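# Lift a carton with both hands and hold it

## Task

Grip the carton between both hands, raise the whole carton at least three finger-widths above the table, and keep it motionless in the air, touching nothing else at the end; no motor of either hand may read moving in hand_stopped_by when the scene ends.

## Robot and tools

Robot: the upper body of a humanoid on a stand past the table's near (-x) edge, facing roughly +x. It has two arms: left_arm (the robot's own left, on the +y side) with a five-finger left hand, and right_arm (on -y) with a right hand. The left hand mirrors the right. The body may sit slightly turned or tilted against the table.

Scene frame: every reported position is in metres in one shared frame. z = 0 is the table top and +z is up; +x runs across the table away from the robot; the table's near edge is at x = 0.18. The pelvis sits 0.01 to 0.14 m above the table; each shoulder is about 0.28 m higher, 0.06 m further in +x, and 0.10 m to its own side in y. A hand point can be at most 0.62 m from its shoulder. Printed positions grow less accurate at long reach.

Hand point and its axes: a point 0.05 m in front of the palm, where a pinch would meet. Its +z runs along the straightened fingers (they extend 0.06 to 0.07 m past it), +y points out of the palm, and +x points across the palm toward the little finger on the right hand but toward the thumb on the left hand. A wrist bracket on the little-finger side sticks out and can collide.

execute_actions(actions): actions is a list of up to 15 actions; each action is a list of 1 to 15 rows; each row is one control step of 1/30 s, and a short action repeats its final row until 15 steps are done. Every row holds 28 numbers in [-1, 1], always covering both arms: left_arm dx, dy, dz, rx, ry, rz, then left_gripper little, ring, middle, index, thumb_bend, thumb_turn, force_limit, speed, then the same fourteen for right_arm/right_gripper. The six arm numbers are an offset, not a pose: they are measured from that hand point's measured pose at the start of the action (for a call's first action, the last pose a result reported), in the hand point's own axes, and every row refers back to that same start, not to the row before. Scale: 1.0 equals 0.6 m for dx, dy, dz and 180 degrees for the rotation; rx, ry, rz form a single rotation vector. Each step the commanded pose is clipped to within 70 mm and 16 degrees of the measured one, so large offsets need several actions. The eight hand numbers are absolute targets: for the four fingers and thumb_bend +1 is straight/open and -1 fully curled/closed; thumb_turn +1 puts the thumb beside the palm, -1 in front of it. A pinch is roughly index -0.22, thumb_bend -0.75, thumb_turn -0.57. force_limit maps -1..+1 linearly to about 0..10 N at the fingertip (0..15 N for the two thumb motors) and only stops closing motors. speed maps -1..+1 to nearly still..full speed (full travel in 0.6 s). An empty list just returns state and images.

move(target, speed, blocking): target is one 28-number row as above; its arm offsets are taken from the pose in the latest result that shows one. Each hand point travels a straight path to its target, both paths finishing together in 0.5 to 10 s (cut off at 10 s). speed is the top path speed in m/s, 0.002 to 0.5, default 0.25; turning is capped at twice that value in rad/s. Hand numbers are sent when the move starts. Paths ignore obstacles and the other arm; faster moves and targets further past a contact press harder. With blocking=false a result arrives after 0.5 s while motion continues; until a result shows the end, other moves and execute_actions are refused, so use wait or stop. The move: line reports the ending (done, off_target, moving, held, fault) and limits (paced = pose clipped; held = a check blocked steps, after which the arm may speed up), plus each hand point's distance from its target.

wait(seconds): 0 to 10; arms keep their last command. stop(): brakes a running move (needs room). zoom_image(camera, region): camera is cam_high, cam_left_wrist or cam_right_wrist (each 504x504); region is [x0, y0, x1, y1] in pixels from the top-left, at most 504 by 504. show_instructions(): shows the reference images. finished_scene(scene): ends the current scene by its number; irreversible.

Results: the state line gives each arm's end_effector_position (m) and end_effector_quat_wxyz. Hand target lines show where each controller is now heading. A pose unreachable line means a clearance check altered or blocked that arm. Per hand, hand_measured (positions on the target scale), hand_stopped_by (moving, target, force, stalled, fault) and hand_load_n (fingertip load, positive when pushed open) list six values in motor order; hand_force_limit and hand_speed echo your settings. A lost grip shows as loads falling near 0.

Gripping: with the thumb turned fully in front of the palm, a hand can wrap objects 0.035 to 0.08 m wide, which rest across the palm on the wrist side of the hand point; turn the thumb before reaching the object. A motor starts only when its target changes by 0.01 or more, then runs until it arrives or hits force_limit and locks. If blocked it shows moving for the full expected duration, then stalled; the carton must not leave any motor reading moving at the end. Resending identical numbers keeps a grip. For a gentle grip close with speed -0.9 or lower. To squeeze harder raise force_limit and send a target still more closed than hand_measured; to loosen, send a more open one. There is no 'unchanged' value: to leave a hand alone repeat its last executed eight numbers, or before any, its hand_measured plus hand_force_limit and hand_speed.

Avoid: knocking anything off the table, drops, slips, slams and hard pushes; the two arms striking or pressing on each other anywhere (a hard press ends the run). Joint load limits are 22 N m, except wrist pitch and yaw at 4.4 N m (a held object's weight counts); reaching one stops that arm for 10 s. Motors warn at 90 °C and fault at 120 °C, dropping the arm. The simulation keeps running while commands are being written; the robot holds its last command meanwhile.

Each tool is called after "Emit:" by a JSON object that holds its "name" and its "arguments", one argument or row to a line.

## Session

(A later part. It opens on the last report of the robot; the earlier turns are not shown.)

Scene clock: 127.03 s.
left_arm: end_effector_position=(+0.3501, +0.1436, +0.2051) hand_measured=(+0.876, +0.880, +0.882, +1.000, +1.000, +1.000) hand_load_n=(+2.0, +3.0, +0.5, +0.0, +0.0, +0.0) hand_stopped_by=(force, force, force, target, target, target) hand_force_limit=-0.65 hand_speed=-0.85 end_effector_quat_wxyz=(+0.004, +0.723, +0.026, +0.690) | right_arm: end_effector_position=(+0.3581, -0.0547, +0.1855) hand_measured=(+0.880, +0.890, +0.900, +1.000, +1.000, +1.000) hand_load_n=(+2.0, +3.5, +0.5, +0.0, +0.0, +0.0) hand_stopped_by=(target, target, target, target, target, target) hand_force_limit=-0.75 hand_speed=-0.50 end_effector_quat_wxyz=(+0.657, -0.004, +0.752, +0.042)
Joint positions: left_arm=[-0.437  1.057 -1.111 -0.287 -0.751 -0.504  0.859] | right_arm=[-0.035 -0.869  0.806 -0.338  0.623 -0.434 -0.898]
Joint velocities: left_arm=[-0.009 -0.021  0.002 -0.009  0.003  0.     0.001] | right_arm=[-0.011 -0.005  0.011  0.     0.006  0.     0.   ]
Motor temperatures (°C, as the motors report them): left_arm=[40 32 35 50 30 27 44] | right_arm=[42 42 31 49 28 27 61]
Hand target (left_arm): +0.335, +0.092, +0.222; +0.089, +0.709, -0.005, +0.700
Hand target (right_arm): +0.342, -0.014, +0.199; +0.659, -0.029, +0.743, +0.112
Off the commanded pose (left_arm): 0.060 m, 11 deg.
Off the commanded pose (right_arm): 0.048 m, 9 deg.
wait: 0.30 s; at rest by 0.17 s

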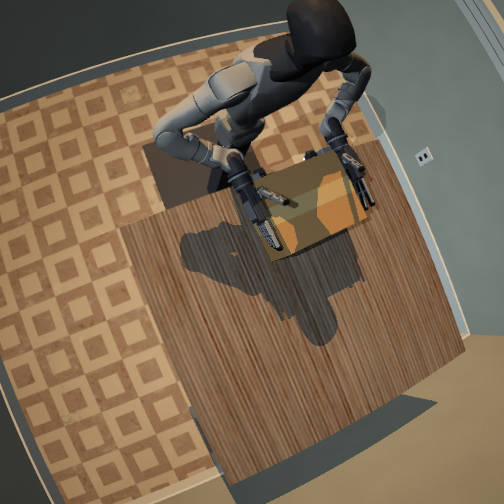

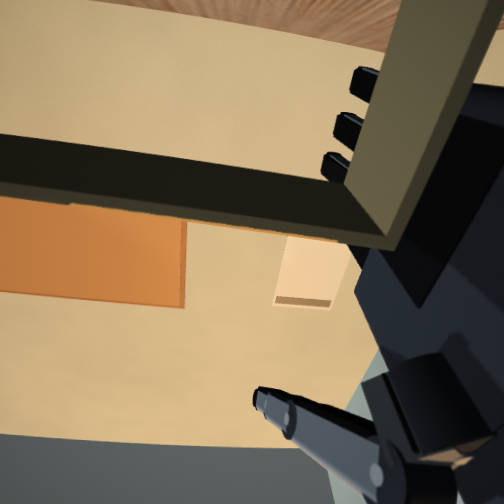

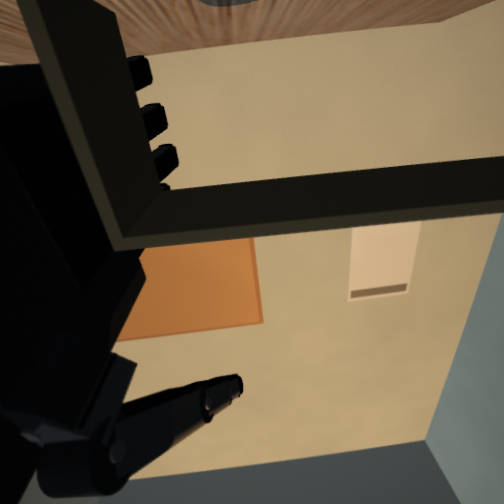

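Emit:
{"name": "execute_actions", "arguments": {
  "actions": [
    [[0.0185,0.096,-0.0237,-0.054,0.009,-0.0235,0.75,0.75,0.8,1,1,1,-0.65,-0.85,-0.014,0.077,-0.0215,-0.045,-0.004,0.018,0.88,0.89,0.9,1,1,1,-0.75,-0.5],[0.019,0.097,-0.0237,-0.055,0.009,-0.024,0.75,0.75,0.8,1,1,1,-0.65,-0.85,-0.015,0.078,-0.022,-0.046,-0.005,0.019,0.88,0.89,0.9,1,1,1,-0.75,-0.5],[0.0195,0.0975,-0.024,-0.056,0.009,-0.0245,0.75,0.75,0.8,1,1,1,-0.65,-0.85,-0.016,0.079,-0.022,-0.047,-0.005,0.020,0.88,0.89,0.9,1,1,1,-0.75,-0.5],[0.020,0.098,-0.024,-0.057,0.009,-0.025,0.75,0.75,0.8,1,1,1,-0.65,-0.85,-0.017,0.080,-0.022,-0.048,-0.006,0.020,0.88,0.89,0.9,1,1,1,-0.75,-0.5],[0.0215,0.098,-0.024,-0.057,0.009,-0.025,0.75,0.75,0.8,1,1,1,-0.65,-0.85,-0.0185,0.080,-0.0225,-0.048,-0.006,0.020,0.88,0.89,0.9,1,1,1,-0.75,-0.5],[0.023,0.098,-0.024,-0.057,0.009,-0.025,0.75,0.75,0.8,1,1,1,-0.65,-0.85,-0.020,0.080,-0.0225,-0.048,-0.007,0.020,0.88,0.89,0.9,1,1,1,-0.75,-0.5],[0.0245,0.098,-0.024,-0.057,0.009,-0.025,0.75,0.75,0.8,1,1,1,-0.65,-0.85,-0.0215,0.080,-0.023,-0.048,-0.007,0.020,0.88,0.89,0.9,1,1,1,-0.75,-0.5],[0.026,0.098,-0.024,-0.057,0.009,-0.025,0.75,0.75,0.8,1,1,1,-0.65,-0.85,-0.023,0.080,-0.023,-0.048,-0.008,0.020,0.88,0.89,0.9,1,1,1,-0.75,-0.5],[0.0275,0.098,-0.024,-0.057,0.009,-0.025,0.75,0.75,0.8,1,1,1,-0.65,-0.85,-0.0245,0.080,-0.023,-0.048,-0.008,0.020,0.88,0.89,0.9,1,1,1,-0.75,-0.5],[0.029,0.098,-0.024,-0.057,0.009,-0.025,0.75,0.75,0.8,1,1,1,-0.65,-0.85,-0.026,0.0805,-0.0235,-0.048,-0.008,0.020,0.88,0.89,0.9,1,1,1,-0.75,-0.5],[0.0305,0.098,-0.0245,-0.057,0.009,-0.025,0.75,0.75,0.8,1,1,1,-0.65,-0.85,-0.0275,0.0805,-0.0235,-0.048,-0.008,0.020,0.88,0.89,0.9,1,1,1,-0.75,-0.5],[0.032,0.0985,-0.0245,-0.057,0.009,-0.025,0.75,0.75,0.8,1,1,1,-0.65,-0.85,-0.029,0.081,-0.024,-0.048,-0.008,0.020,0.88,0.89,0.9,1,1,1,-0.75,-0.5],[0.0335,0.0985,-0.0245,-0.057,0.009,-0.025,0.75,0.75,0.8,1,1,1,-0.65,-0.85,-0.0305,0.081,-0.024,-0.048,-0.008,0.020,0.88,0.89,0.9,1,1,1,-0.75,-0.5],[0.035,0.0985,-0.0245,-0.057,0.009,-0.025,0.75,0.75,0.8,1,1,1,-0.65,-0.85,-0.032,0.081,-0.024,-0.048,-0.008,0.020,0.88,0.89,0.9,1,1,1,-0.75,-0.5]]
  ]
}}

Emit:
{"name": "wait", "arguments": {
  "seconds": 0.3
}}

Scene clock: 128.50 s.
left_arm: end_effector_position=(+0.3490, +0.1423, +0.2032) hand_measured=(+0.876, +0.880, +0.882, +1.000, +1.000, +1.000) hand_load_n=(+2.0, +5.5, +3.0, +0.0, +0.0, +0.0) hand_stopped_by=(force, force, force, target, target, target) hand_force_limit=-0.65 hand_speed=-0.85 end_effector_quat_wxyz=(-0.000, +0.731, +0.022, +0.682) | right_arm: end_effector_position=(+0.3560, -0.0534, +0.1851) hand_measured=(+0.880, +0.890, +0.900, +1.000, +1.000, +1.000) hand_load_n=(+4.0, +5.5, +2.5, +0.0, +0.0, +0.0) hand_stopped_by=(target, target, target, target, target, target) hand_force_limit=-0.75 hand_speed=-0.50 end_effector_quat_wxyz=(+0.651, -0.006, +0.758, +0.038)
Joint positions: left_arm=[-0.468  1.083 -1.154 -0.317 -0.768 -0.489  0.891] | right_arm=[-0.053 -0.9    0.842 -0.368  0.635 -0.424 -0.94 ]
Joint velocities: left_arm=[-0.071  0.002 -0.092 -0.164 -0.101  0.134  0.239] | right_arm=[ 0.005  0.011  0.094 -0.204  0.072  0.041 -0.258]
Motor temperatures (°C, as the motors report them): left_arm=[41 32 35 50 30 28 45] | right_arm=[42 42 30 49 28 27 61]
Hand target (left_arm): +0.335, +0.091, +0.231; +0.094, +0.707, -0.007, +0.701
Hand target (right_arm): +0.341, -0.012, +0.210; +0.663, -0.031, +0.738, +0.119
Off the commanded pose (left_arm): 0.064 m, 12 deg.
Off the commanded pose (right_arm): 0.053 m, 10 deg.

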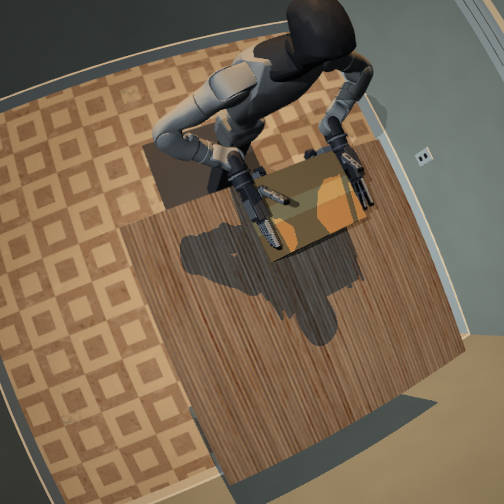

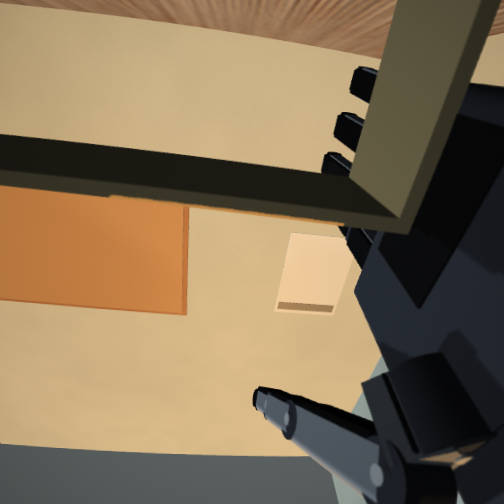

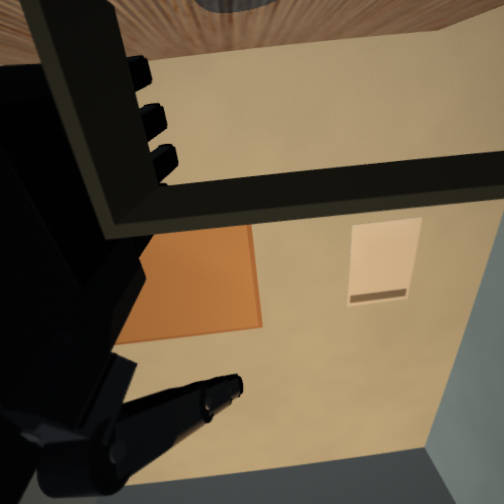

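Scene clock: 128.80 s.
left_arm: end_effector_position=(+0.3493, +0.1422, +0.2033) hand_measured=(+0.878, +0.880, +0.882, +1.000, +1.000, +1.000) hand_load_n=(+2.0, +5.0, +2.5, +0.0, +0.0, +0.0) hand_stopped_by=(force, force, force, target, target, target) hand_force_limit=-0.65 hand_speed=-0.85 end_effector_quat_wxyz=(-0.002, +0.732, +0.022, +0.681) | right_arm: end_effector_position=(+0.3563, -0.0533, +0.1854) hand_measured=(+0.880, +0.890, +0.900, +1.000, +1.000, +1.000) hand_load_n=(+5.5, +6.0, +2.5, +0.0, +0.0, +0.0) hand_stopped_by=(target, target, target, target, target, target) hand_force_limit=-0.75 hand_speed=-0.50 end_effector_quat_wxyz=(+0.650, -0.004, +0.759, +0.038)
Joint positions: left_arm=[-0.474  1.084 -1.158 -0.322 -0.77  -0.484  0.899] | right_arm=[-0.058 -0.902  0.847 -0.374  0.64  -0.42  -0.949]
Joint velocities: left_arm=[0.011 0.015 0.    0.    0.    0.    0.   ] | right_arm=[-0.003  0.003  0.003  0.002  0.005  0.     0.   ]
Motor temperatures (°C, as the motors report them): left_arm=[41 32 35 50 30 28 45] | right_arm=[42 42 30 49 28 27 61]
Hand target (left_arm): +0.335, +0.091, +0.231; +0.094, +0.707, -0.007, +0.701
Hand target (right_arm): +0.341, -0.012, +0.210; +0.663, -0.031, +0.738, +0.119
Off the commanded pose (left_arm): 0.064 m, 12 deg.
Off the commanded pose (right_arm): 0.053 m, 10 deg.
wait: 0.30 s; at rest by 0.17 s

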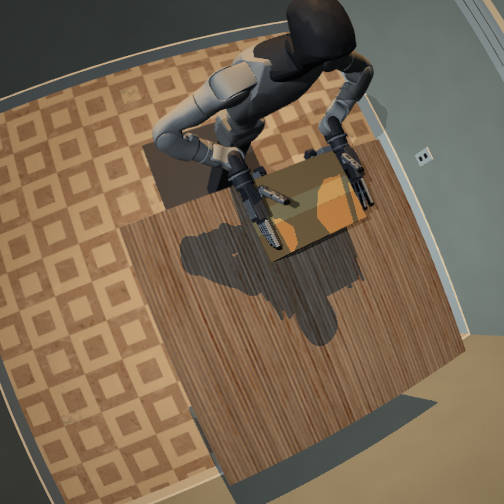

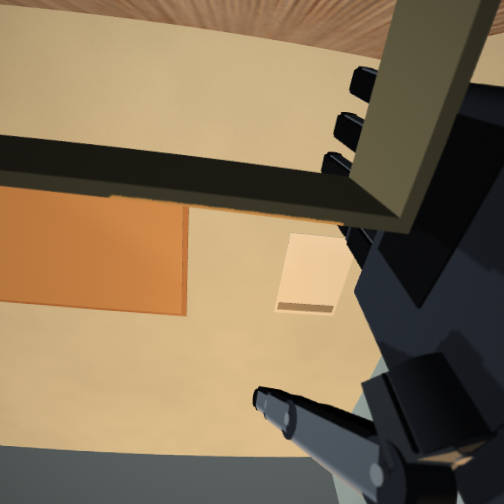

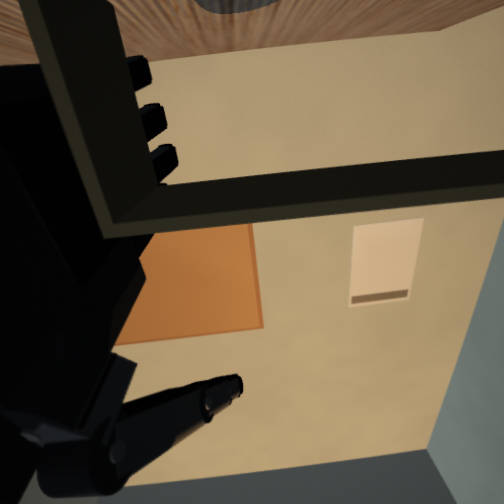

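Emit:
{"name": "execute_actions", "arguments": {
  "actions": [
    [[0.039,0.0955,-0.0247,-0.057,0.019,-0.0285,0.75,0.75,0.8,1,1,1,-0.65,-0.85,-0.033,0.0785,-0.0223,-0.0505,-0.0145,0.020,0.88,0.89,0.9,1,1,1,-0.75,-0.5],[0.039,0.096,-0.0247,-0.056,0.019,-0.0285,0.75,0.75,0.8,1,1,1,-0.65,-0.85,-0.033,0.079,-0.0223,-0.050,-0.015,0.020,0.88,0.89,0.9,1,1,1,-0.75,-0.5],[0.040,0.096,-0.0247,-0.055,0.0195,-0.0285,0.75,0.75,0.8,1,1,1,-0.65,-0.85,-0.034,0.0795,-0.0225,-0.049,-0.015,0.020,0.88,0.89,0.9,1,1,1,-0.75,-0.5],[0.041,0.096,-0.0247,-0.055,0.020,-0.0285,0.75,0.75,0.8,1,1,1,-0.65,-0.85,-0.035,0.080,-0.0225,-0.049,-0.0155,0.020,0.88,0.89,0.9,1,1,1,-0.75,-0.5],[0.042,0.096,-0.025,-0.055,0.020,-0.0285,0.75,0.75,0.8,1,1,1,-0.65,-0.85,-0.036,0.080,-0.023,-0.049,-0.016,0.020,0.88,0.89,0.9,1,1,1,-0.75,-0.5],[0.043,0.096,-0.025,-0.055,0.0205,-0.0285,0.75,0.75,0.8,1,1,1,-0.65,-0.85,-0.037,0.080,-0.023,-0.049,-0.016,0.020,0.88,0.89,0.9,1,1,1,-0.75,-0.5],[0.044,0.096,-0.025,-0.055,0.021,-0.0285,0.75,0.75,0.8,1,1,1,-0.65,-0.85,-0.038,0.080,-0.023,-0.049,-0.0165,0.020,0.88,0.89,0.9,1,1,1,-0.75,-0.5],[0.045,0.096,-0.025,-0.055,0.021,-0.0285,0.75,0.75,0.8,1,1,1,-0.65,-0.85,-0.039,0.080,-0.023,-0.049,-0.017,0.020,0.88,0.89,0.9,1,1,1,-0.75,-0.5],[0.046,0.096,-0.025,-0.055,0.0215,-0.0285,0.75,0.75,0.8,1,1,1,-0.65,-0.85,-0.040,0.080,-0.0235,-0.049,-0.017,0.020,0.88,0.89,0.9,1,1,1,-0.75,-0.5],[0.047,0.096,-0.025,-0.055,0.022,-0.0285,0.75,0.75,0.8,1,1,1,-0.65,-0.85,-0.041,0.080,-0.0235,-0.049,-0.0175,0.020,0.88,0.89,0.9,1,1,1,-0.75,-0.5],[0.048,0.096,-0.025,-0.055,0.022,-0.0285,0.75,0.75,0.8,1,1,1,-0.65,-0.85,-0.042,0.080,-0.0235,-0.049,-0.018,0.020,0.88,0.89,0.9,1,1,1,-0.75,-0.5],[0.049,0.096,-0.025,-0.055,0.0225,-0.0285,0.75,0.75,0.8,1,1,1,-0.65,-0.85,-0.043,0.080,-0.024,-0.049,-0.018,0.020,0.88,0.89,0.9,1,1,1,-0.75,-0.5],[0.050,0.096,-0.025,-0.055,0.023,-0.0285,0.75,0.75,0.8,1,1,1,-0.65,-0.85,-0.044,0.080,-0.024,-0.049,-0.0185,0.020,0.88,0.89,0.9,1,1,1,-0.75,-0.5],[0.051,0.096,-0.025,-0.055,0.023,-0.0285,0.75,0.75,0.8,1,1,1,-0.65,-0.85,-0.045,0.080,-0.024,-0.049,-0.0185,0.020,0.88,0.89,0.9,1,1,1,-0.75,-0.5]]
  ]
}}

Emit:
{"name": "wait", "arguments": {
  "seconds": 0.3
}}

Scene clock: 131.53 s.
left_arm: end_effector_position=(+0.3491, +0.1412, +0.2097) hand_measured=(+0.876, +0.880, +0.882, +1.000, +1.000, +1.000) hand_load_n=(+0.0, +1.5, +0.5, +0.0, +0.0, +0.0) hand_stopped_by=(force, force, force, target, target, target) hand_force_limit=-0.65 hand_speed=-0.85 end_effector_quat_wxyz=(-0.002, +0.727, +0.028, +0.686) | right_arm: end_effector_position=(+0.3565, -0.0542, +0.1899) hand_measured=(+0.880, +0.890, +0.900, +1.000, +1.000, +1.000) hand_load_n=(+3.5, +4.5, +1.0, +0.0, +0.0, +0.0) hand_stopped_by=(target, target, target, target, target, target) hand_force_limit=-0.75 hand_speed=-0.50 end_effector_quat_wxyz=(+0.651, -0.001, +0.758, +0.034)
Joint positions: left_arm=[-0.501  1.091 -1.188 -0.342 -0.764 -0.495  0.94 ] | right_arm=[-0.08  -0.928  0.876 -0.4    0.645 -0.423 -0.996]
Joint velocities: left_arm=[-0.195  0.054  0.006 -0.115  0.    -0.059  0.04 ] | right_arm=[-0.104 -0.118 -0.006 -0.081  0.008 -0.034 -0.117]
Motor temperatures (°C, as the motors report them): left_arm=[41 32 35 50 30 28 47] | right_arm=[42 41 30 49 28 26 63]
Hand target (left_arm): +0.334, +0.091, +0.238; +0.090, +0.702, -0.003, +0.707
Hand target (right_arm): +0.340, -0.012, +0.218; +0.669, -0.030, +0.734, +0.116
Off the commanded pose (left_arm): 0.063 m, 12 deg.
Off the commanded pose (right_arm): 0.055 m, 11 deg.

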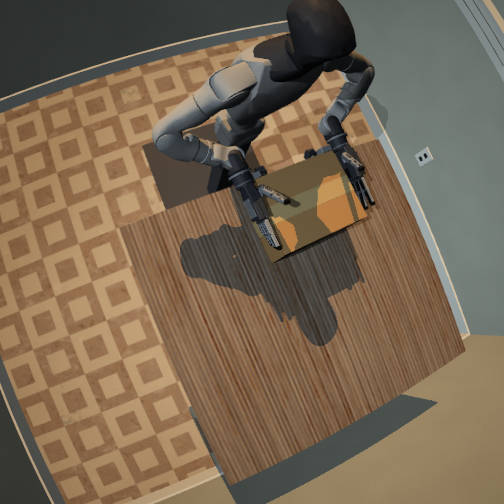

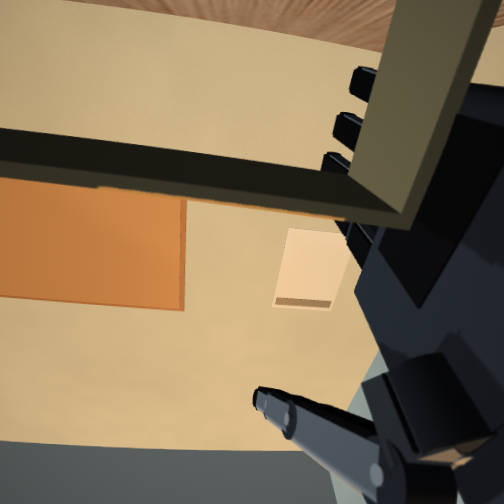

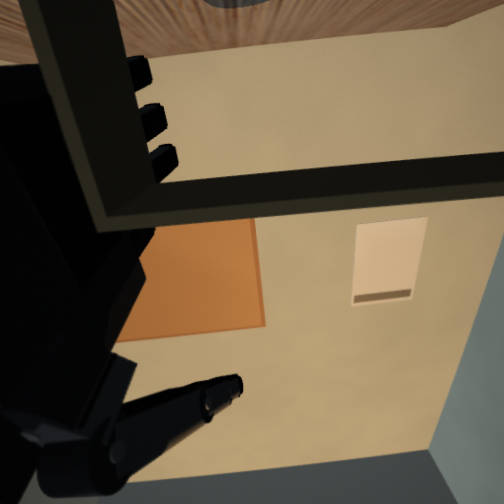

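Scene clock: 131.83 s.
left_arm: end_effector_position=(+0.3514, +0.1412, +0.2203) hand_measured=(+0.876, +0.880, +0.882, +1.000, +1.000, +1.000) hand_load_n=(+0.0, +0.0, +0.0, +0.0, +0.0, +0.0) hand_stopped_by=(force, force, force, target, target, target) hand_force_limit=-0.65 hand_speed=-0.85 end_effector_quat_wxyz=(+0.001, +0.716, +0.031, +0.697) | right_arm: end_effector_position=(+0.3593, -0.0553, +0.1970) hand_measured=(+0.880, +0.890, +0.900, +1.000, +1.000, +1.000) hand_load_n=(+2.0, +4.0, +2.0, +0.0, +0.0, +0.0) hand_stopped_by=(target, target, target, target, target, target) hand_force_limit=-0.75 hand_speed=-0.50 end_effector_quat_wxyz=(+0.659, +0.004, +0.751, +0.035)
Joint positions: left_arm=[-0.517  1.094 -1.184 -0.349 -0.762 -0.506  0.946] | right_arm=[-0.092 -0.935  0.874 -0.405  0.645 -0.434 -1.006]
Joint velocities: left_arm=[-0.002  0.002  0.006  0.003 -0.015  0.     0.   ] | right_arm=[ 0.    -0.003  0.006 -0.003  0.011  0.     0.   ]
Motor temperatures (°C, as the motors report them): left_arm=[41 32 35 50 30 28 47] | right_arm=[42 41 30 49 28 26 64]
Hand target (left_arm): +0.334, +0.091, +0.238; +0.090, +0.702, -0.003, +0.707
Hand target (right_arm): +0.340, -0.012, +0.218; +0.669, -0.030, +0.734, +0.116
Off the commanded pose (left_arm): 0.060 m, 11 deg.
Off the commanded pose (right_arm): 0.054 m, 10 deg.
wait: 0.30 s; no rest

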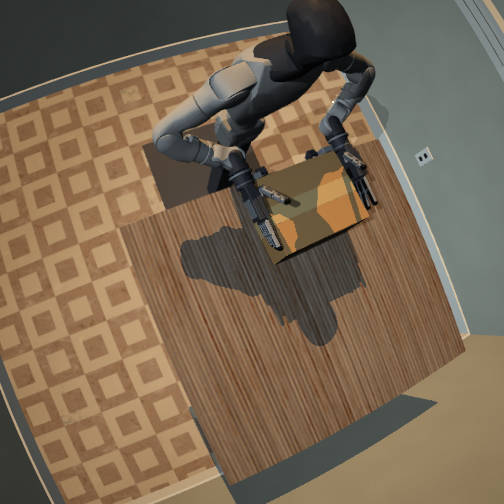

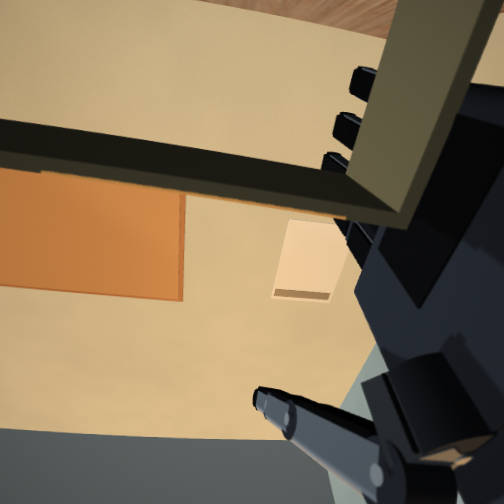

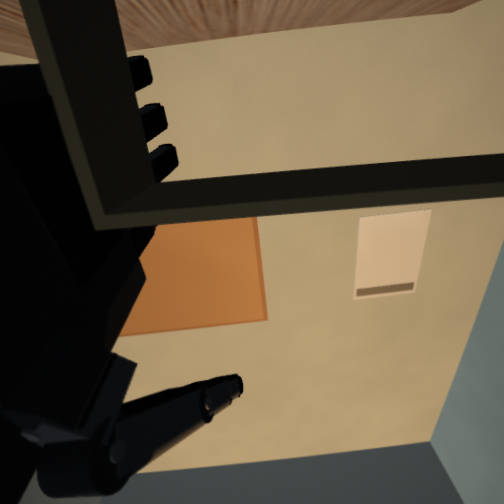

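Emit:
{"name": "execute_actions", "arguments": {
  "actions": [
    [[0.023,0.0935,-0.026,-0.0565,0.009,-0.024,0.75,0.75,0.8,1,1,1,-0.65,-0.85,-0.027,0.082,-0.026,-0.053,-0.011,0.018,0.88,0.89,0.9,1,1,1,-0.75,-0.5],[0.0245,0.0935,-0.026,-0.057,0.009,-0.024,0.75,0.75,0.8,1,1,1,-0.65,-0.85,-0.029,0.082,-0.0265,-0.0525,-0.011,0.018,0.88,0.89,0.9,1,1,1,-0.75,-0.5],[0.026,0.0935,-0.026,-0.0575,0.009,-0.024,0.75,0.75,0.8,1,1,1,-0.65,-0.85,-0.031,0.082,-0.0265,-0.052,-0.011,0.018,0.88,0.89,0.9,1,1,1,-0.75,-0.5],[0.028,0.094,-0.026,-0.058,0.009,-0.024,0.75,0.75,0.8,1,1,1,-0.65,-0.85,-0.033,0.082,-0.027,-0.052,-0.011,0.018,0.88,0.89,0.9,1,1,1,-0.75,-0.5],[0.030,0.094,-0.026,-0.058,0.009,-0.024,0.75,0.75,0.8,1,1,1,-0.65,-0.85,-0.035,0.082,-0.027,-0.052,-0.011,0.018,0.88,0.89,0.9,1,1,1,-0.75,-0.5],[0.032,0.094,-0.026,-0.058,0.009,-0.024,0.75,0.75,0.8,1,1,1,-0.65,-0.85,-0.037,0.082,-0.0275,-0.052,-0.011,0.018,0.88,0.89,0.9,1,1,1,-0.75,-0.5],[0.034,0.094,-0.026,-0.058,0.009,-0.024,0.75,0.75,0.8,1,1,1,-0.65,-0.85,-0.039,0.082,-0.0275,-0.052,-0.011,0.018,0.88,0.89,0.9,1,1,1,-0.75,-0.5],[0.036,0.094,-0.0265,-0.058,0.009,-0.024,0.75,0.75,0.8,1,1,1,-0.65,-0.85,-0.041,0.082,-0.028,-0.052,-0.011,0.018,0.88,0.89,0.9,1,1,1,-0.75,-0.5],[0.038,0.094,-0.0265,-0.058,0.009,-0.024,0.75,0.75,0.8,1,1,1,-0.65,-0.85,-0.043,0.0825,-0.028,-0.052,-0.011,0.018,0.88,0.89,0.9,1,1,1,-0.75,-0.5],[0.040,0.0945,-0.0265,-0.058,0.009,-0.024,0.75,0.75,0.8,1,1,1,-0.65,-0.85,-0.0455,0.0825,-0.0285,-0.052,-0.011,0.018,0.88,0.89,0.9,1,1,1,-0.75,-0.5],[0.042,0.0945,-0.0265,-0.058,0.009,-0.024,0.75,0.75,0.8,1,1,1,-0.65,-0.85,-0.048,0.0825,-0.029,-0.052,-0.011,0.018,0.88,0.89,0.9,1,1,1,-0.75,-0.5],[0.044,0.0945,-0.0265,-0.058,0.009,-0.024,0.75,0.75,0.8,1,1,1,-0.65,-0.85,-0.050,0.0825,-0.029,-0.052,-0.011,0.018,0.88,0.89,0.9,1,1,1,-0.75,-0.5],[0.046,0.0945,-0.0265,-0.058,0.009,-0.024,0.75,0.75,0.8,1,1,1,-0.65,-0.85,-0.052,0.083,-0.0295,-0.052,-0.011,0.018,0.88,0.89,0.9,1,1,1,-0.75,-0.5],[0.048,0.095,-0.027,-0.058,0.009,-0.024,0.75,0.75,0.8,1,1,1,-0.65,-0.85,-0.054,0.083,-0.0295,-0.052,-0.011,0.018,0.88,0.89,0.9,1,1,1,-0.75,-0.5],[0.049,0.095,-0.027,-0.058,0.009,-0.024,0.75,0.75,0.8,1,1,1,-0.65,-0.85,-0.055,0.083,-0.030,-0.052,-0.011,0.018,0.88,0.89,0.9,1,1,1,-0.75,-0.5]]
  ]
}}

Emit:
{"name": "wait", "arguments": {
  "seconds": 0.3
}}

Scene clock: 133.03 s.
left_arm: end_effector_position=(+0.3519, +0.1399, +0.2357) hand_measured=(+0.876, +0.880, +0.882, +1.000, +1.000, +1.000) hand_load_n=(+0.0, +0.0, +0.0, +0.0, +0.0, +0.0) hand_stopped_by=(force, force, force, target, target, target) hand_force_limit=-0.65 hand_speed=-0.85 end_effector_quat_wxyz=(+0.003, +0.714, +0.030, +0.700) | right_arm: end_effector_position=(+0.3592, -0.0547, +0.2133) hand_measured=(+0.880, +0.890, +0.900, +1.000, +1.000, +1.000) hand_load_n=(+1.5, +4.0, +1.5, +0.0, +0.0, +0.0) hand_stopped_by=(target, target, target, target, target, target) hand_force_limit=-0.75 hand_speed=-0.50 end_effector_quat_wxyz=(+0.662, +0.002, +0.749, +0.031)
Joint positions: left_arm=[-0.572  1.145 -1.21  -0.425 -0.79  -0.486  0.984] | right_arm=[-0.129 -1.01   0.899 -0.502  0.669 -0.406 -1.079]
Joint velocities: left_arm=[-0.13   0.13  -0.055 -0.187 -0.066  0.082  0.129] | right_arm=[-0.094 -0.195  0.055 -0.221  0.083  0.079 -0.162]
Motor temperatures (°C, as the motors report them): left_arm=[41 32 35 51 30 28 48] | right_arm=[43 41 30 49 28 27 65]
Hand target (left_arm): +0.335, +0.090, +0.255; +0.092, +0.700, -0.004, +0.708
Hand target (right_arm): +0.340, -0.012, +0.236; +0.670, -0.030, +0.733, +0.115
Off the commanded pose (left_arm): 0.059 m, 11 deg.
Off the commanded pose (right_arm): 0.054 m, 10 deg.

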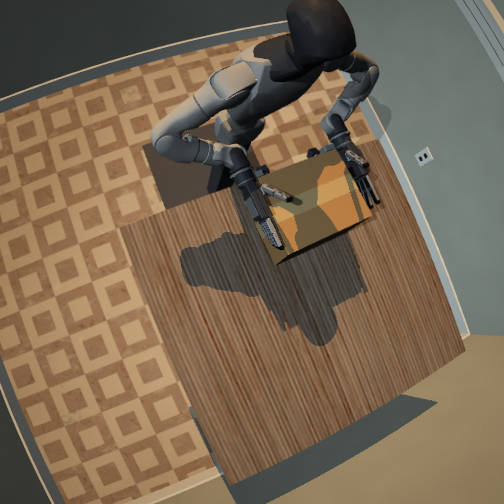

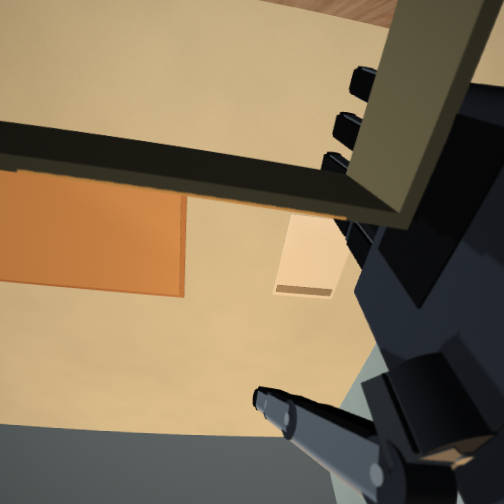

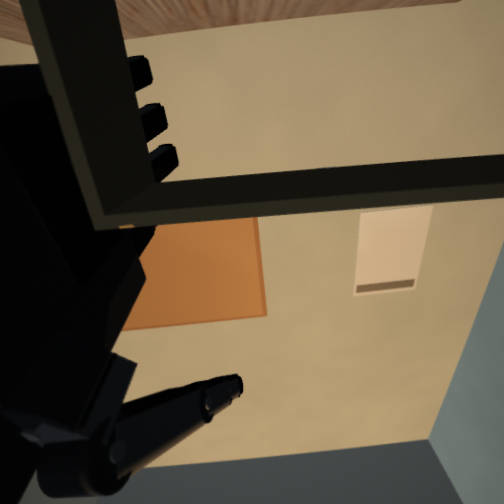

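Scene clock: 133.33 s.
left_arm: end_effector_position=(+0.3519, +0.1397, +0.2376) hand_measured=(+0.876, +0.880, +0.882, +1.000, +1.000, +1.000) hand_load_n=(+0.0, +0.0, +0.0, +0.0, +0.0, +0.0) hand_stopped_by=(force, force, force, target, target, target) hand_force_limit=-0.65 hand_speed=-0.85 end_effector_quat_wxyz=(+0.002, +0.714, +0.030, +0.700) | right_arm: end_effector_position=(+0.3591, -0.0544, +0.2152) hand_measured=(+0.880, +0.890, +0.900, +1.000, +1.000, +1.000) hand_load_n=(+1.5, +3.5, +1.5, +0.0, +0.0, +0.0) hand_stopped_by=(target, target, target, target, target, target) hand_force_limit=-0.75 hand_speed=-0.50 end_effector_quat_wxyz=(+0.662, +0.001, +0.749, +0.031)
Joint positions: left_arm=[-0.581  1.153 -1.215 -0.437 -0.795 -0.481  0.991] | right_arm=[-0.135 -1.02   0.904 -0.515  0.673 -0.401 -1.089]
Joint velocities: left_arm=[-0.002  0.017  0.002 -0.002  0.002  0.002  0.   ] | right_arm=[ 0.002  0.003  0.008 -0.006  0.014  0.002  0.   ]
Motor temperatures (°C, as the motors report them): left_arm=[41 32 35 51 30 29 48] | right_arm=[43 41 30 49 28 27 66]
Hand target (left_arm): +0.335, +0.090, +0.255; +0.092, +0.700, -0.004, +0.708
Hand target (right_arm): +0.340, -0.012, +0.236; +0.670, -0.030, +0.733, +0.115
Off the commanded pose (left_arm): 0.058 m, 11 deg.
Off the commanded pose (right_arm): 0.053 m, 10 deg.
wait: 0.30 s; at rest by 0.20 s

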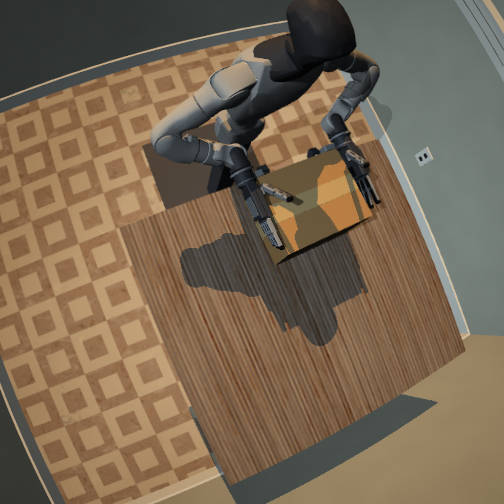

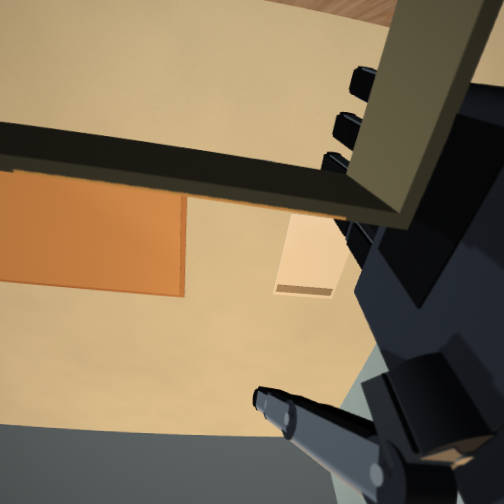

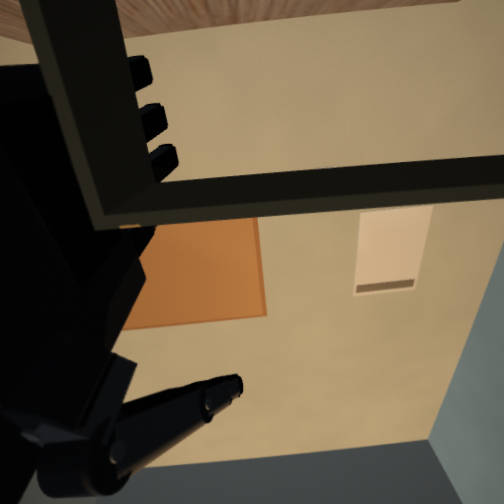

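Emit:
{"name": "execute_actions", "arguments": {
  "actions": [
    [[0.022,0.091,-0.0263,-0.056,0.008,-0.025,0.75,0.75,0.8,1,1,1,-0.65,-0.85,-0.0275,0.0795,-0.026,-0.053,-0.010,0.020,0.88,0.89,0.9,1,1,1,-0.75,-0.5],[0.024,0.091,-0.0263,-0.056,0.008,-0.025,0.75,0.75,0.8,1,1,1,-0.65,-0.85,-0.030,0.0795,-0.0265,-0.0525,-0.010,0.020,0.88,0.89,0.9,1,1,1,-0.75,-0.5],[0.027,0.091,-0.0265,-0.056,0.008,-0.025,0.75,0.75,0.8,1,1,1,-0.65,-0.85,-0.033,0.0795,-0.027,-0.052,-0.010,0.020,0.88,0.89,0.9,1,1,1,-0.75,-0.5],[0.0305,0.0915,-0.0265,-0.056,0.008,-0.025,0.75,0.75,0.8,1,1,1,-0.65,-0.85,-0.0365,0.0795,-0.0273,-0.052,-0.010,0.020,0.88,0.89,0.9,1,1,1,-0.75,-0.5],[0.034,0.0915,-0.0265,-0.056,0.008,-0.025,0.75,0.75,0.8,1,1,1,-0.65,-0.85,-0.040,0.0795,-0.0277,-0.052,-0.010,0.020,0.88,0.89,0.9,1,1,1,-0.75,-0.5],[0.0375,0.0915,-0.0265,-0.056,0.008,-0.025,0.75,0.75,0.8,1,1,1,-0.65,-0.85,-0.044,0.080,-0.028,-0.052,-0.010,0.020,0.88,0.89,0.9,1,1,1,-0.75,-0.5],[0.041,0.092,-0.0267,-0.056,0.008,-0.025,0.75,0.75,0.8,1,1,1,-0.65,-0.85,-0.0475,0.080,-0.0285,-0.052,-0.010,0.020,0.88,0.89,0.9,1,1,1,-0.75,-0.5],[0.0445,0.092,-0.0267,-0.056,0.008,-0.025,0.75,0.75,0.8,1,1,1,-0.65,-0.85,-0.051,0.080,-0.029,-0.052,-0.010,0.020,0.88,0.89,0.9,1,1,1,-0.75,-0.5],[0.048,0.092,-0.027,-0.056,0.008,-0.025,0.75,0.75,0.8,1,1,1,-0.65,-0.85,-0.055,0.080,-0.0295,-0.052,-0.010,0.020,0.88,0.89,0.9,1,1,1,-0.75,-0.5],[0.0515,0.0925,-0.027,-0.056,0.008,-0.025,0.75,0.75,0.8,1,1,1,-0.65,-0.85,-0.0585,0.080,-0.030,-0.052,-0.010,0.020,0.88,0.89,0.9,1,1,1,-0.75,-0.5],[0.055,0.0925,-0.027,-0.056,0.008,-0.025,0.75,0.75,0.8,1,1,1,-0.65,-0.85,-0.062,0.0805,-0.0305,-0.052,-0.010,0.020,0.88,0.89,0.9,1,1,1,-0.75,-0.5],[0.0585,0.0925,-0.027,-0.056,0.008,-0.025,0.75,0.75,0.8,1,1,1,-0.65,-0.85,-0.066,0.0805,-0.031,-0.052,-0.010,0.020,0.88,0.89,0.9,1,1,1,-0.75,-0.5],[0.062,0.093,-0.0273,-0.056,0.008,-0.025,0.75,0.75,0.8,1,1,1,-0.65,-0.85,-0.0695,0.0805,-0.0313,-0.052,-0.010,0.020,0.88,0.89,0.9,1,1,1,-0.75,-0.5],[0.065,0.093,-0.0273,-0.056,0.008,-0.025,0.75,0.75,0.8,1,1,1,-0.65,-0.85,-0.0725,0.0805,-0.0317,-0.052,-0.010,0.020,0.88,0.89,0.9,1,1,1,-0.75,-0.5],[0.067,0.093,-0.0273,-0.056,0.008,-0.025,0.75,0.75,0.8,1,1,1,-0.65,-0.85,-0.075,0.0805,-0.032,-0.052,-0.010,0.020,0.88,0.89,0.9,1,1,1,-0.75,-0.5]]
  ]
}}

Emit:
{"name": "wait", "arguments": {
  "seconds": 0.3
}}

Scene clock: 134.67 s.
left_arm: end_effector_position=(+0.3520, +0.1383, +0.2617) hand_measured=(+0.876, +0.880, +0.882, +1.000, +1.000, +1.000) hand_load_n=(+0.0, +0.0, +0.0, +0.0, +0.0, +0.0) hand_stopped_by=(force, force, force, target, target, target) hand_force_limit=-0.65 hand_speed=-0.85 end_effector_quat_wxyz=(+0.001, +0.712, +0.031, +0.702) | right_arm: end_effector_position=(+0.3587, -0.0532, +0.2389) hand_measured=(+0.880, +0.890, +0.900, +1.000, +1.000, +1.000) hand_load_n=(+0.5, +3.0, +2.0, +0.0, +0.0, +0.0) hand_stopped_by=(target, target, target, target, target, target) hand_force_limit=-0.75 hand_speed=-0.50 end_effector_quat_wxyz=(+0.662, -0.002, +0.749, +0.027)
Joint positions: left_arm=[-0.655  1.226 -1.225 -0.561 -0.849 -0.429  1.047] | right_arm=[-0.186 -1.124  0.914 -0.658  0.729 -0.349 -1.174]
Joint velocities: left_arm=[-0.187  0.172 -0.009 -0.305 -0.173  0.136  0.118] | right_arm=[-0.12  -0.247 -0.002 -0.341  0.161  0.118 -0.182]
Motor temperatures (°C, as the motors report them): left_arm=[42 32 35 51 30 29 49] | right_arm=[43 41 30 50 28 27 68]
Hand target (left_arm): +0.335, +0.090, +0.283; +0.092, +0.699, -0.004, +0.709
Hand target (right_arm): +0.339, -0.013, +0.266; +0.671, -0.032, +0.732, +0.114
Off the commanded pose (left_arm): 0.058 m, 11 deg.
Off the commanded pose (right_arm): 0.053 m, 10 deg.

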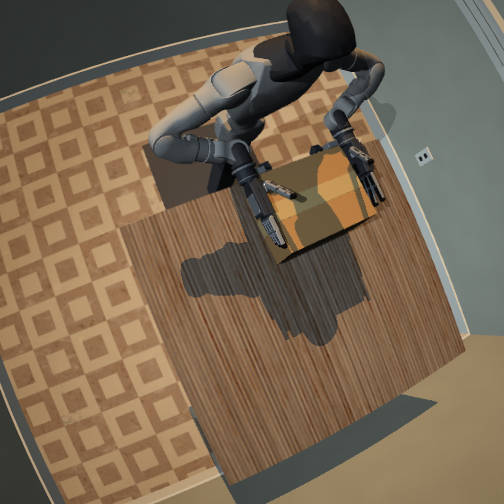

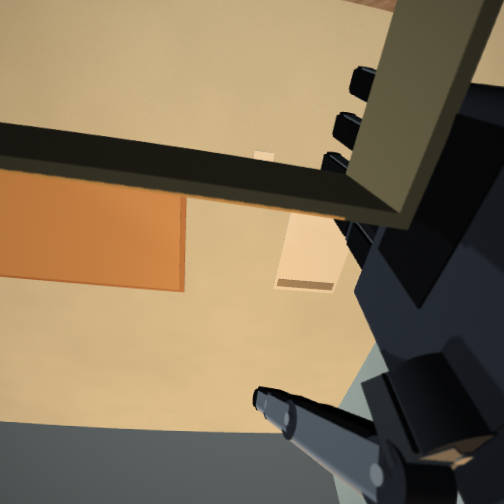

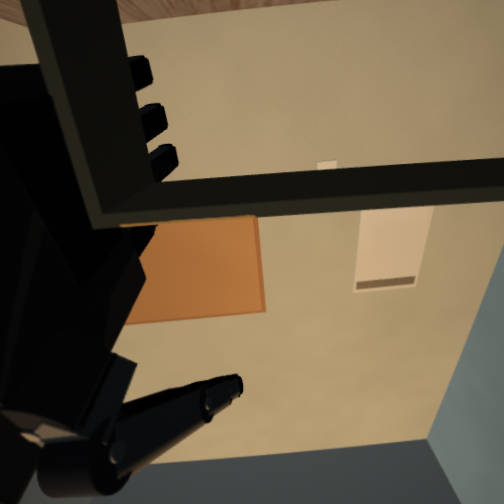

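Scene clock: 134.97 s.
left_arm: end_effector_position=(+0.3522, +0.1381, +0.2656) hand_measured=(+0.876, +0.880, +0.882, +1.000, +1.000, +1.000) hand_load_n=(+0.0, +0.0, +0.0, +0.0, +0.0, +0.0) hand_stopped_by=(force, force, force, target, target, target) hand_force_limit=-0.65 hand_speed=-0.85 end_effector_quat_wxyz=(+0.000, +0.711, +0.030, +0.702) | right_arm: end_effector_position=(+0.3589, -0.0529, +0.2429) hand_measured=(+0.880, +0.890, +0.900, +1.000, +1.000, +1.000) hand_load_n=(+0.5, +3.0, +2.0, +0.0, +0.0, +0.0) hand_stopped_by=(target, target, target, target, target, target) hand_force_limit=-0.75 hand_speed=-0.50 end_effector_quat_wxyz=(+0.663, -0.003, +0.748, +0.026)
Joint positions: left_arm=[-0.669  1.237 -1.227 -0.579 -0.86  -0.42   1.055] | right_arm=[-0.197 -1.14   0.915 -0.679  0.739 -0.34  -1.187]
Joint velocities: left_arm=[ 0.005  0.    -0.012  0.002  0.005  0.     0.   ] | right_arm=[ 0.009  0.     0.    -0.011 -0.003  0.     0.   ]
Motor temperatures (°C, as the motors report them): left_arm=[42 32 35 51 30 29 49] | right_arm=[43 41 30 50 29 27 68]
Hand target (left_arm): +0.335, +0.090, +0.283; +0.092, +0.699, -0.004, +0.709
Hand target (right_arm): +0.339, -0.013, +0.266; +0.671, -0.032, +0.732, +0.114
Off the commanded pose (left_arm): 0.057 m, 11 deg.
Off the commanded pose (right_arm): 0.051 m, 10 deg.
wait: 0.30 s; at rest by 0.23 s

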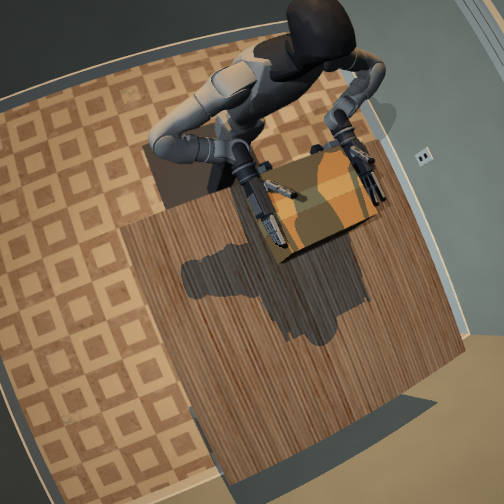

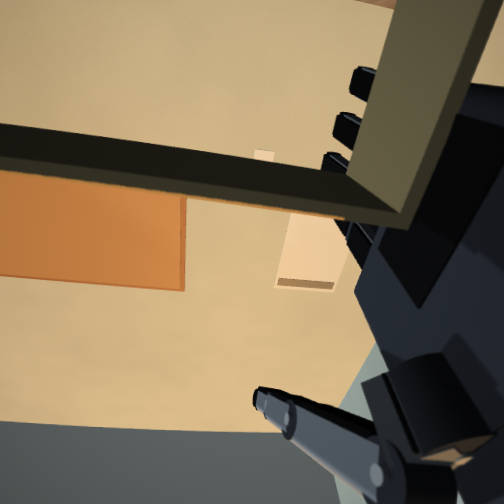

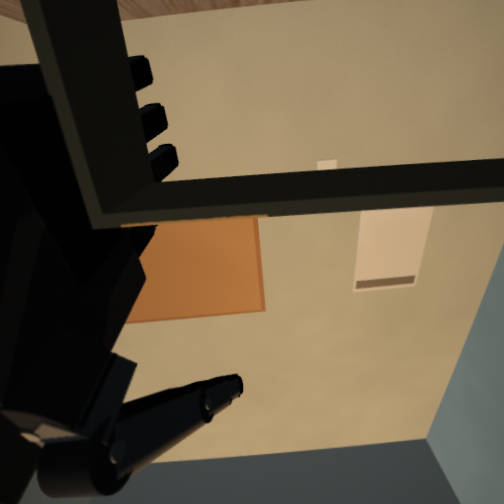

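Emit:
{"name": "execute_actions", "arguments": {
  "actions": [
    [[0.0225,0.088,-0.027,-0.057,0.007,-0.026,0.75,0.75,0.8,1,1,1,-0.65,-0.85,-0.0315,0.0755,-0.026,-0.0535,-0.010,0.023,0.88,0.89,0.9,1,1,1,-0.75,-0.5],[0.0245,0.088,-0.027,-0.057,0.007,-0.026,0.75,0.75,0.8,1,1,1,-0.65,-0.85,-0.034,0.0755,-0.0265,-0.053,-0.010,0.023,0.88,0.89,0.9,1,1,1,-0.75,-0.5],[0.0275,0.088,-0.027,-0.057,0.007,-0.026,0.75,0.75,0.8,1,1,1,-0.65,-0.85,-0.037,0.0755,-0.027,-0.0525,-0.010,0.023,0.88,0.89,0.9,1,1,1,-0.75,-0.5],[0.031,0.088,-0.027,-0.057,0.007,-0.026,0.75,0.75,0.8,1,1,1,-0.65,-0.85,-0.0405,0.0755,-0.0273,-0.052,-0.010,0.023,0.88,0.89,0.9,1,1,1,-0.75,-0.5],[0.035,0.088,-0.027,-0.057,0.007,-0.026,0.75,0.75,0.8,1,1,1,-0.65,-0.85,-0.0445,0.0755,-0.0277,-0.052,-0.010,0.023,0.88,0.89,0.9,1,1,1,-0.75,-0.5],[0.039,0.088,-0.027,-0.057,0.007,-0.026,0.75,0.75,0.8,1,1,1,-0.65,-0.85,-0.049,0.0755,-0.028,-0.052,-0.010,0.023,0.88,0.89,0.9,1,1,1,-0.75,-0.5],[0.043,0.0885,-0.027,-0.057,0.007,-0.026,0.75,0.75,0.8,1,1,1,-0.65,-0.85,-0.053,0.0755,-0.0285,-0.052,-0.010,0.023,0.88,0.89,0.9,1,1,1,-0.75,-0.5],[0.047,0.0885,-0.027,-0.057,0.007,-0.026,0.75,0.75,0.8,1,1,1,-0.65,-0.85,-0.057,0.0755,-0.029,-0.052,-0.010,0.023,0.88,0.89,0.9,1,1,1,-0.75,-0.5],[0.051,0.0885,-0.027,-0.057,0.007,-0.026,0.75,0.75,0.8,1,1,1,-0.65,-0.85,-0.0615,0.0755,-0.0295,-0.052,-0.010,0.023,0.88,0.89,0.9,1,1,1,-0.75,-0.5],[0.055,0.0885,-0.027,-0.057,0.007,-0.026,0.75,0.75,0.8,1,1,1,-0.65,-0.85,-0.0655,0.0755,-0.030,-0.052,-0.010,0.023,0.88,0.89,0.9,1,1,1,-0.75,-0.5],[0.059,0.089,-0.0275,-0.057,0.007,-0.026,0.75,0.75,0.8,1,1,1,-0.65,-0.85,-0.070,0.0755,-0.0305,-0.052,-0.010,0.023,0.88,0.89,0.9,1,1,1,-0.75,-0.5],[0.063,0.089,-0.0275,-0.057,0.007,-0.026,0.75,0.75,0.8,1,1,1,-0.65,-0.85,-0.074,0.0755,-0.031,-0.052,-0.010,0.023,0.88,0.89,0.9,1,1,1,-0.75,-0.5],[0.0665,0.089,-0.0275,-0.057,0.007,-0.026,0.75,0.75,0.8,1,1,1,-0.65,-0.85,-0.078,0.0755,-0.0313,-0.052,-0.010,0.023,0.88,0.89,0.9,1,1,1,-0.75,-0.5],[0.069,0.089,-0.0275,-0.057,0.007,-0.026,0.75,0.75,0.8,1,1,1,-0.65,-0.85,-0.081,0.0755,-0.0317,-0.052,-0.010,0.023,0.88,0.89,0.9,1,1,1,-0.75,-0.5],[0.071,0.089,-0.0275,-0.057,0.007,-0.026,0.75,0.75,0.8,1,1,1,-0.65,-0.85,-0.083,0.0755,-0.032,-0.052,-0.010,0.023,0.88,0.89,0.9,1,1,1,-0.75,-0.5]]
  ]
}}

Emit:
{"name": "wait", "arguments": {
  "seconds": 0.6
}}

Scene clock: 136.40 s.
left_arm: end_effector_position=(+0.3520, +0.1376, +0.2906) hand_measured=(+0.876, +0.880, +0.882, +1.000, +1.000, +1.000) hand_load_n=(+0.0, +0.0, +0.0, +0.0, +0.0, +0.0) hand_stopped_by=(force, force, force, target, target, target) hand_force_limit=-0.65 hand_speed=-0.85 end_effector_quat_wxyz=(+0.001, +0.711, +0.033, +0.703) | right_arm: end_effector_position=(+0.3585, -0.0511, +0.2687) hand_measured=(+0.880, +0.890, +0.900, +1.000, +1.000, +1.000) hand_load_n=(+0.0, +2.5, +1.5, +0.0, +0.0, +0.0) hand_stopped_by=(target, target, target, target, target, target) hand_force_limit=-0.75 hand_speed=-0.50 end_effector_quat_wxyz=(+0.662, -0.006, +0.749, +0.025)
Joint positions: left_arm=[-0.758  1.315 -1.228 -0.695 -0.947 -0.375  1.096] | right_arm=[-0.264 -1.252  0.907 -0.82   0.831 -0.296 -1.259]
Joint velocities: left_arm=[-0.227  0.164  0.023 -0.236 -0.221  0.085  0.085] | right_arm=[-0.186 -0.272 -0.048 -0.311  0.252  0.08  -0.165]
Motor temperatures (°C, as the motors report them): left_arm=[42 32 35 51 30 30 50] | right_arm=[43 41 30 50 29 28 71]
Hand target (left_arm): +0.334, +0.090, +0.312; +0.093, +0.697, -0.003, +0.711
Hand target (right_arm): +0.339, -0.014, +0.297; +0.672, -0.034, +0.731, +0.113
Off the commanded pose (left_arm): 0.057 m, 11 deg.
Off the commanded pose (right_arm): 0.052 m, 10 deg.

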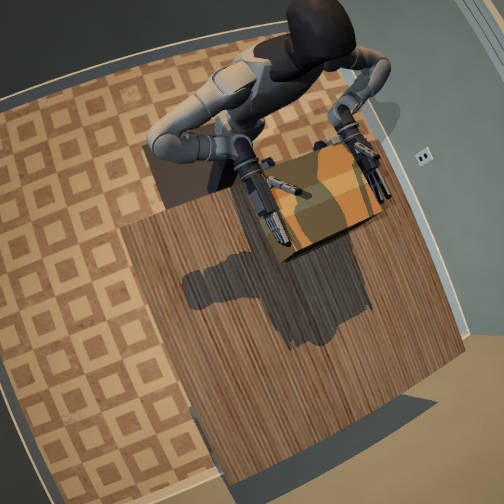

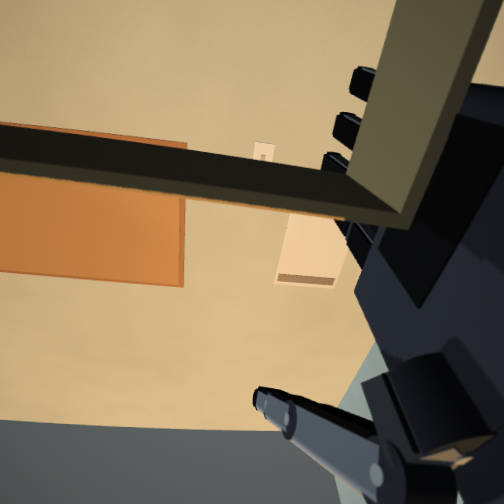

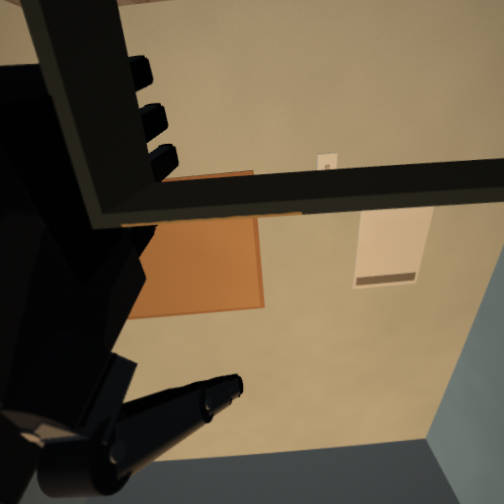

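Scene clock: 137.00 s.
left_arm: end_effector_position=(+0.3524, +0.1376, +0.2957) hand_measured=(+0.876, +0.880, +0.882, +1.000, +1.000, +1.000) hand_load_n=(+0.0, +0.0, +0.0, +0.0, +0.0, +0.0) hand_stopped_by=(force, force, force, target, target, target) hand_force_limit=-0.65 hand_speed=-0.85 end_effector_quat_wxyz=(+0.001, +0.709, +0.033, +0.704) | right_arm: end_effector_position=(+0.3589, -0.0509, +0.2736) hand_measured=(+0.880, +0.890, +0.900, +1.000, +1.000, +1.000) hand_load_n=(+0.0, +2.0, +1.0, +0.0, +0.0, +0.0) hand_stopped_by=(target, target, target, target, target, target) hand_force_limit=-0.75 hand_speed=-0.50 end_effector_quat_wxyz=(+0.663, -0.006, +0.748, +0.025)
Joint positions: left_arm=[-0.774  1.326 -1.225 -0.711 -0.962 -0.369  1.101] | right_arm=[-0.277 -1.269  0.903 -0.838  0.847 -0.291 -1.269]
Joint velocities: left_arm=[ 0.005 -0.005 -0.006 -0.008 -0.018  0.     0.   ] | right_arm=[-0.009 -0.005  0.    -0.005  0.     0.     0.   ]
Motor temperatures (°C, as the motors report them): left_arm=[42 32 35 51 30 30 50] | right_arm=[44 41 30 51 29 28 71]
Hand target (left_arm): +0.334, +0.090, +0.312; +0.093, +0.697, -0.003, +0.711
Hand target (right_arm): +0.339, -0.014, +0.297; +0.672, -0.034, +0.731, +0.113
Off the commanded pose (left_arm): 0.056 m, 11 deg.
Off the commanded pose (right_arm): 0.049 m, 10 deg.
wait: 0.60 s; at rest by 0.23 s

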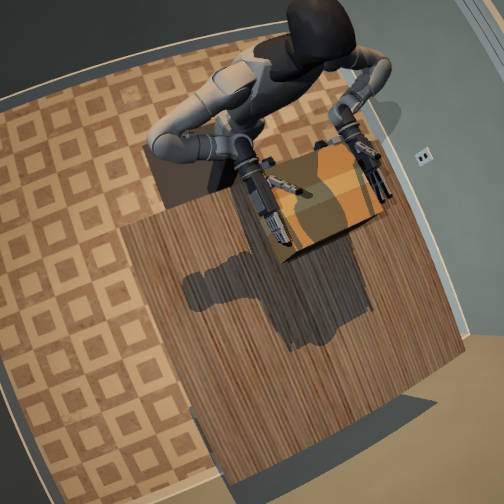

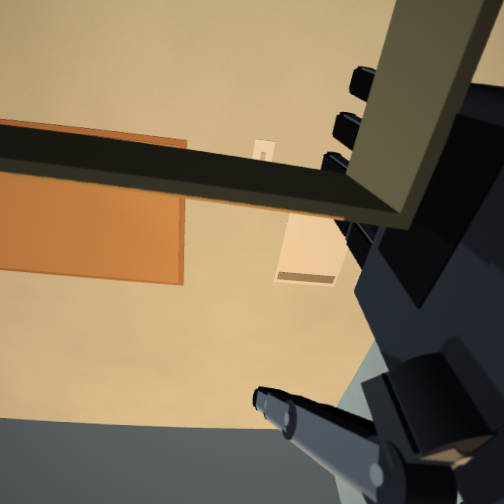

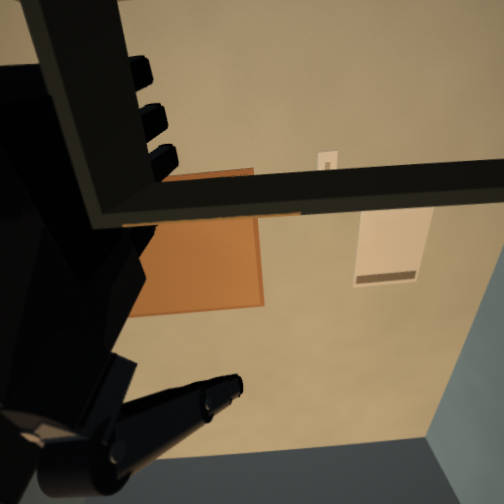

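The carton is about 8 cm off the table and holding still, with no slip.

Emit:
{"name": "finished_scene", "arguments": {
  "scene": 2
}}

The scene is finished: the task was done.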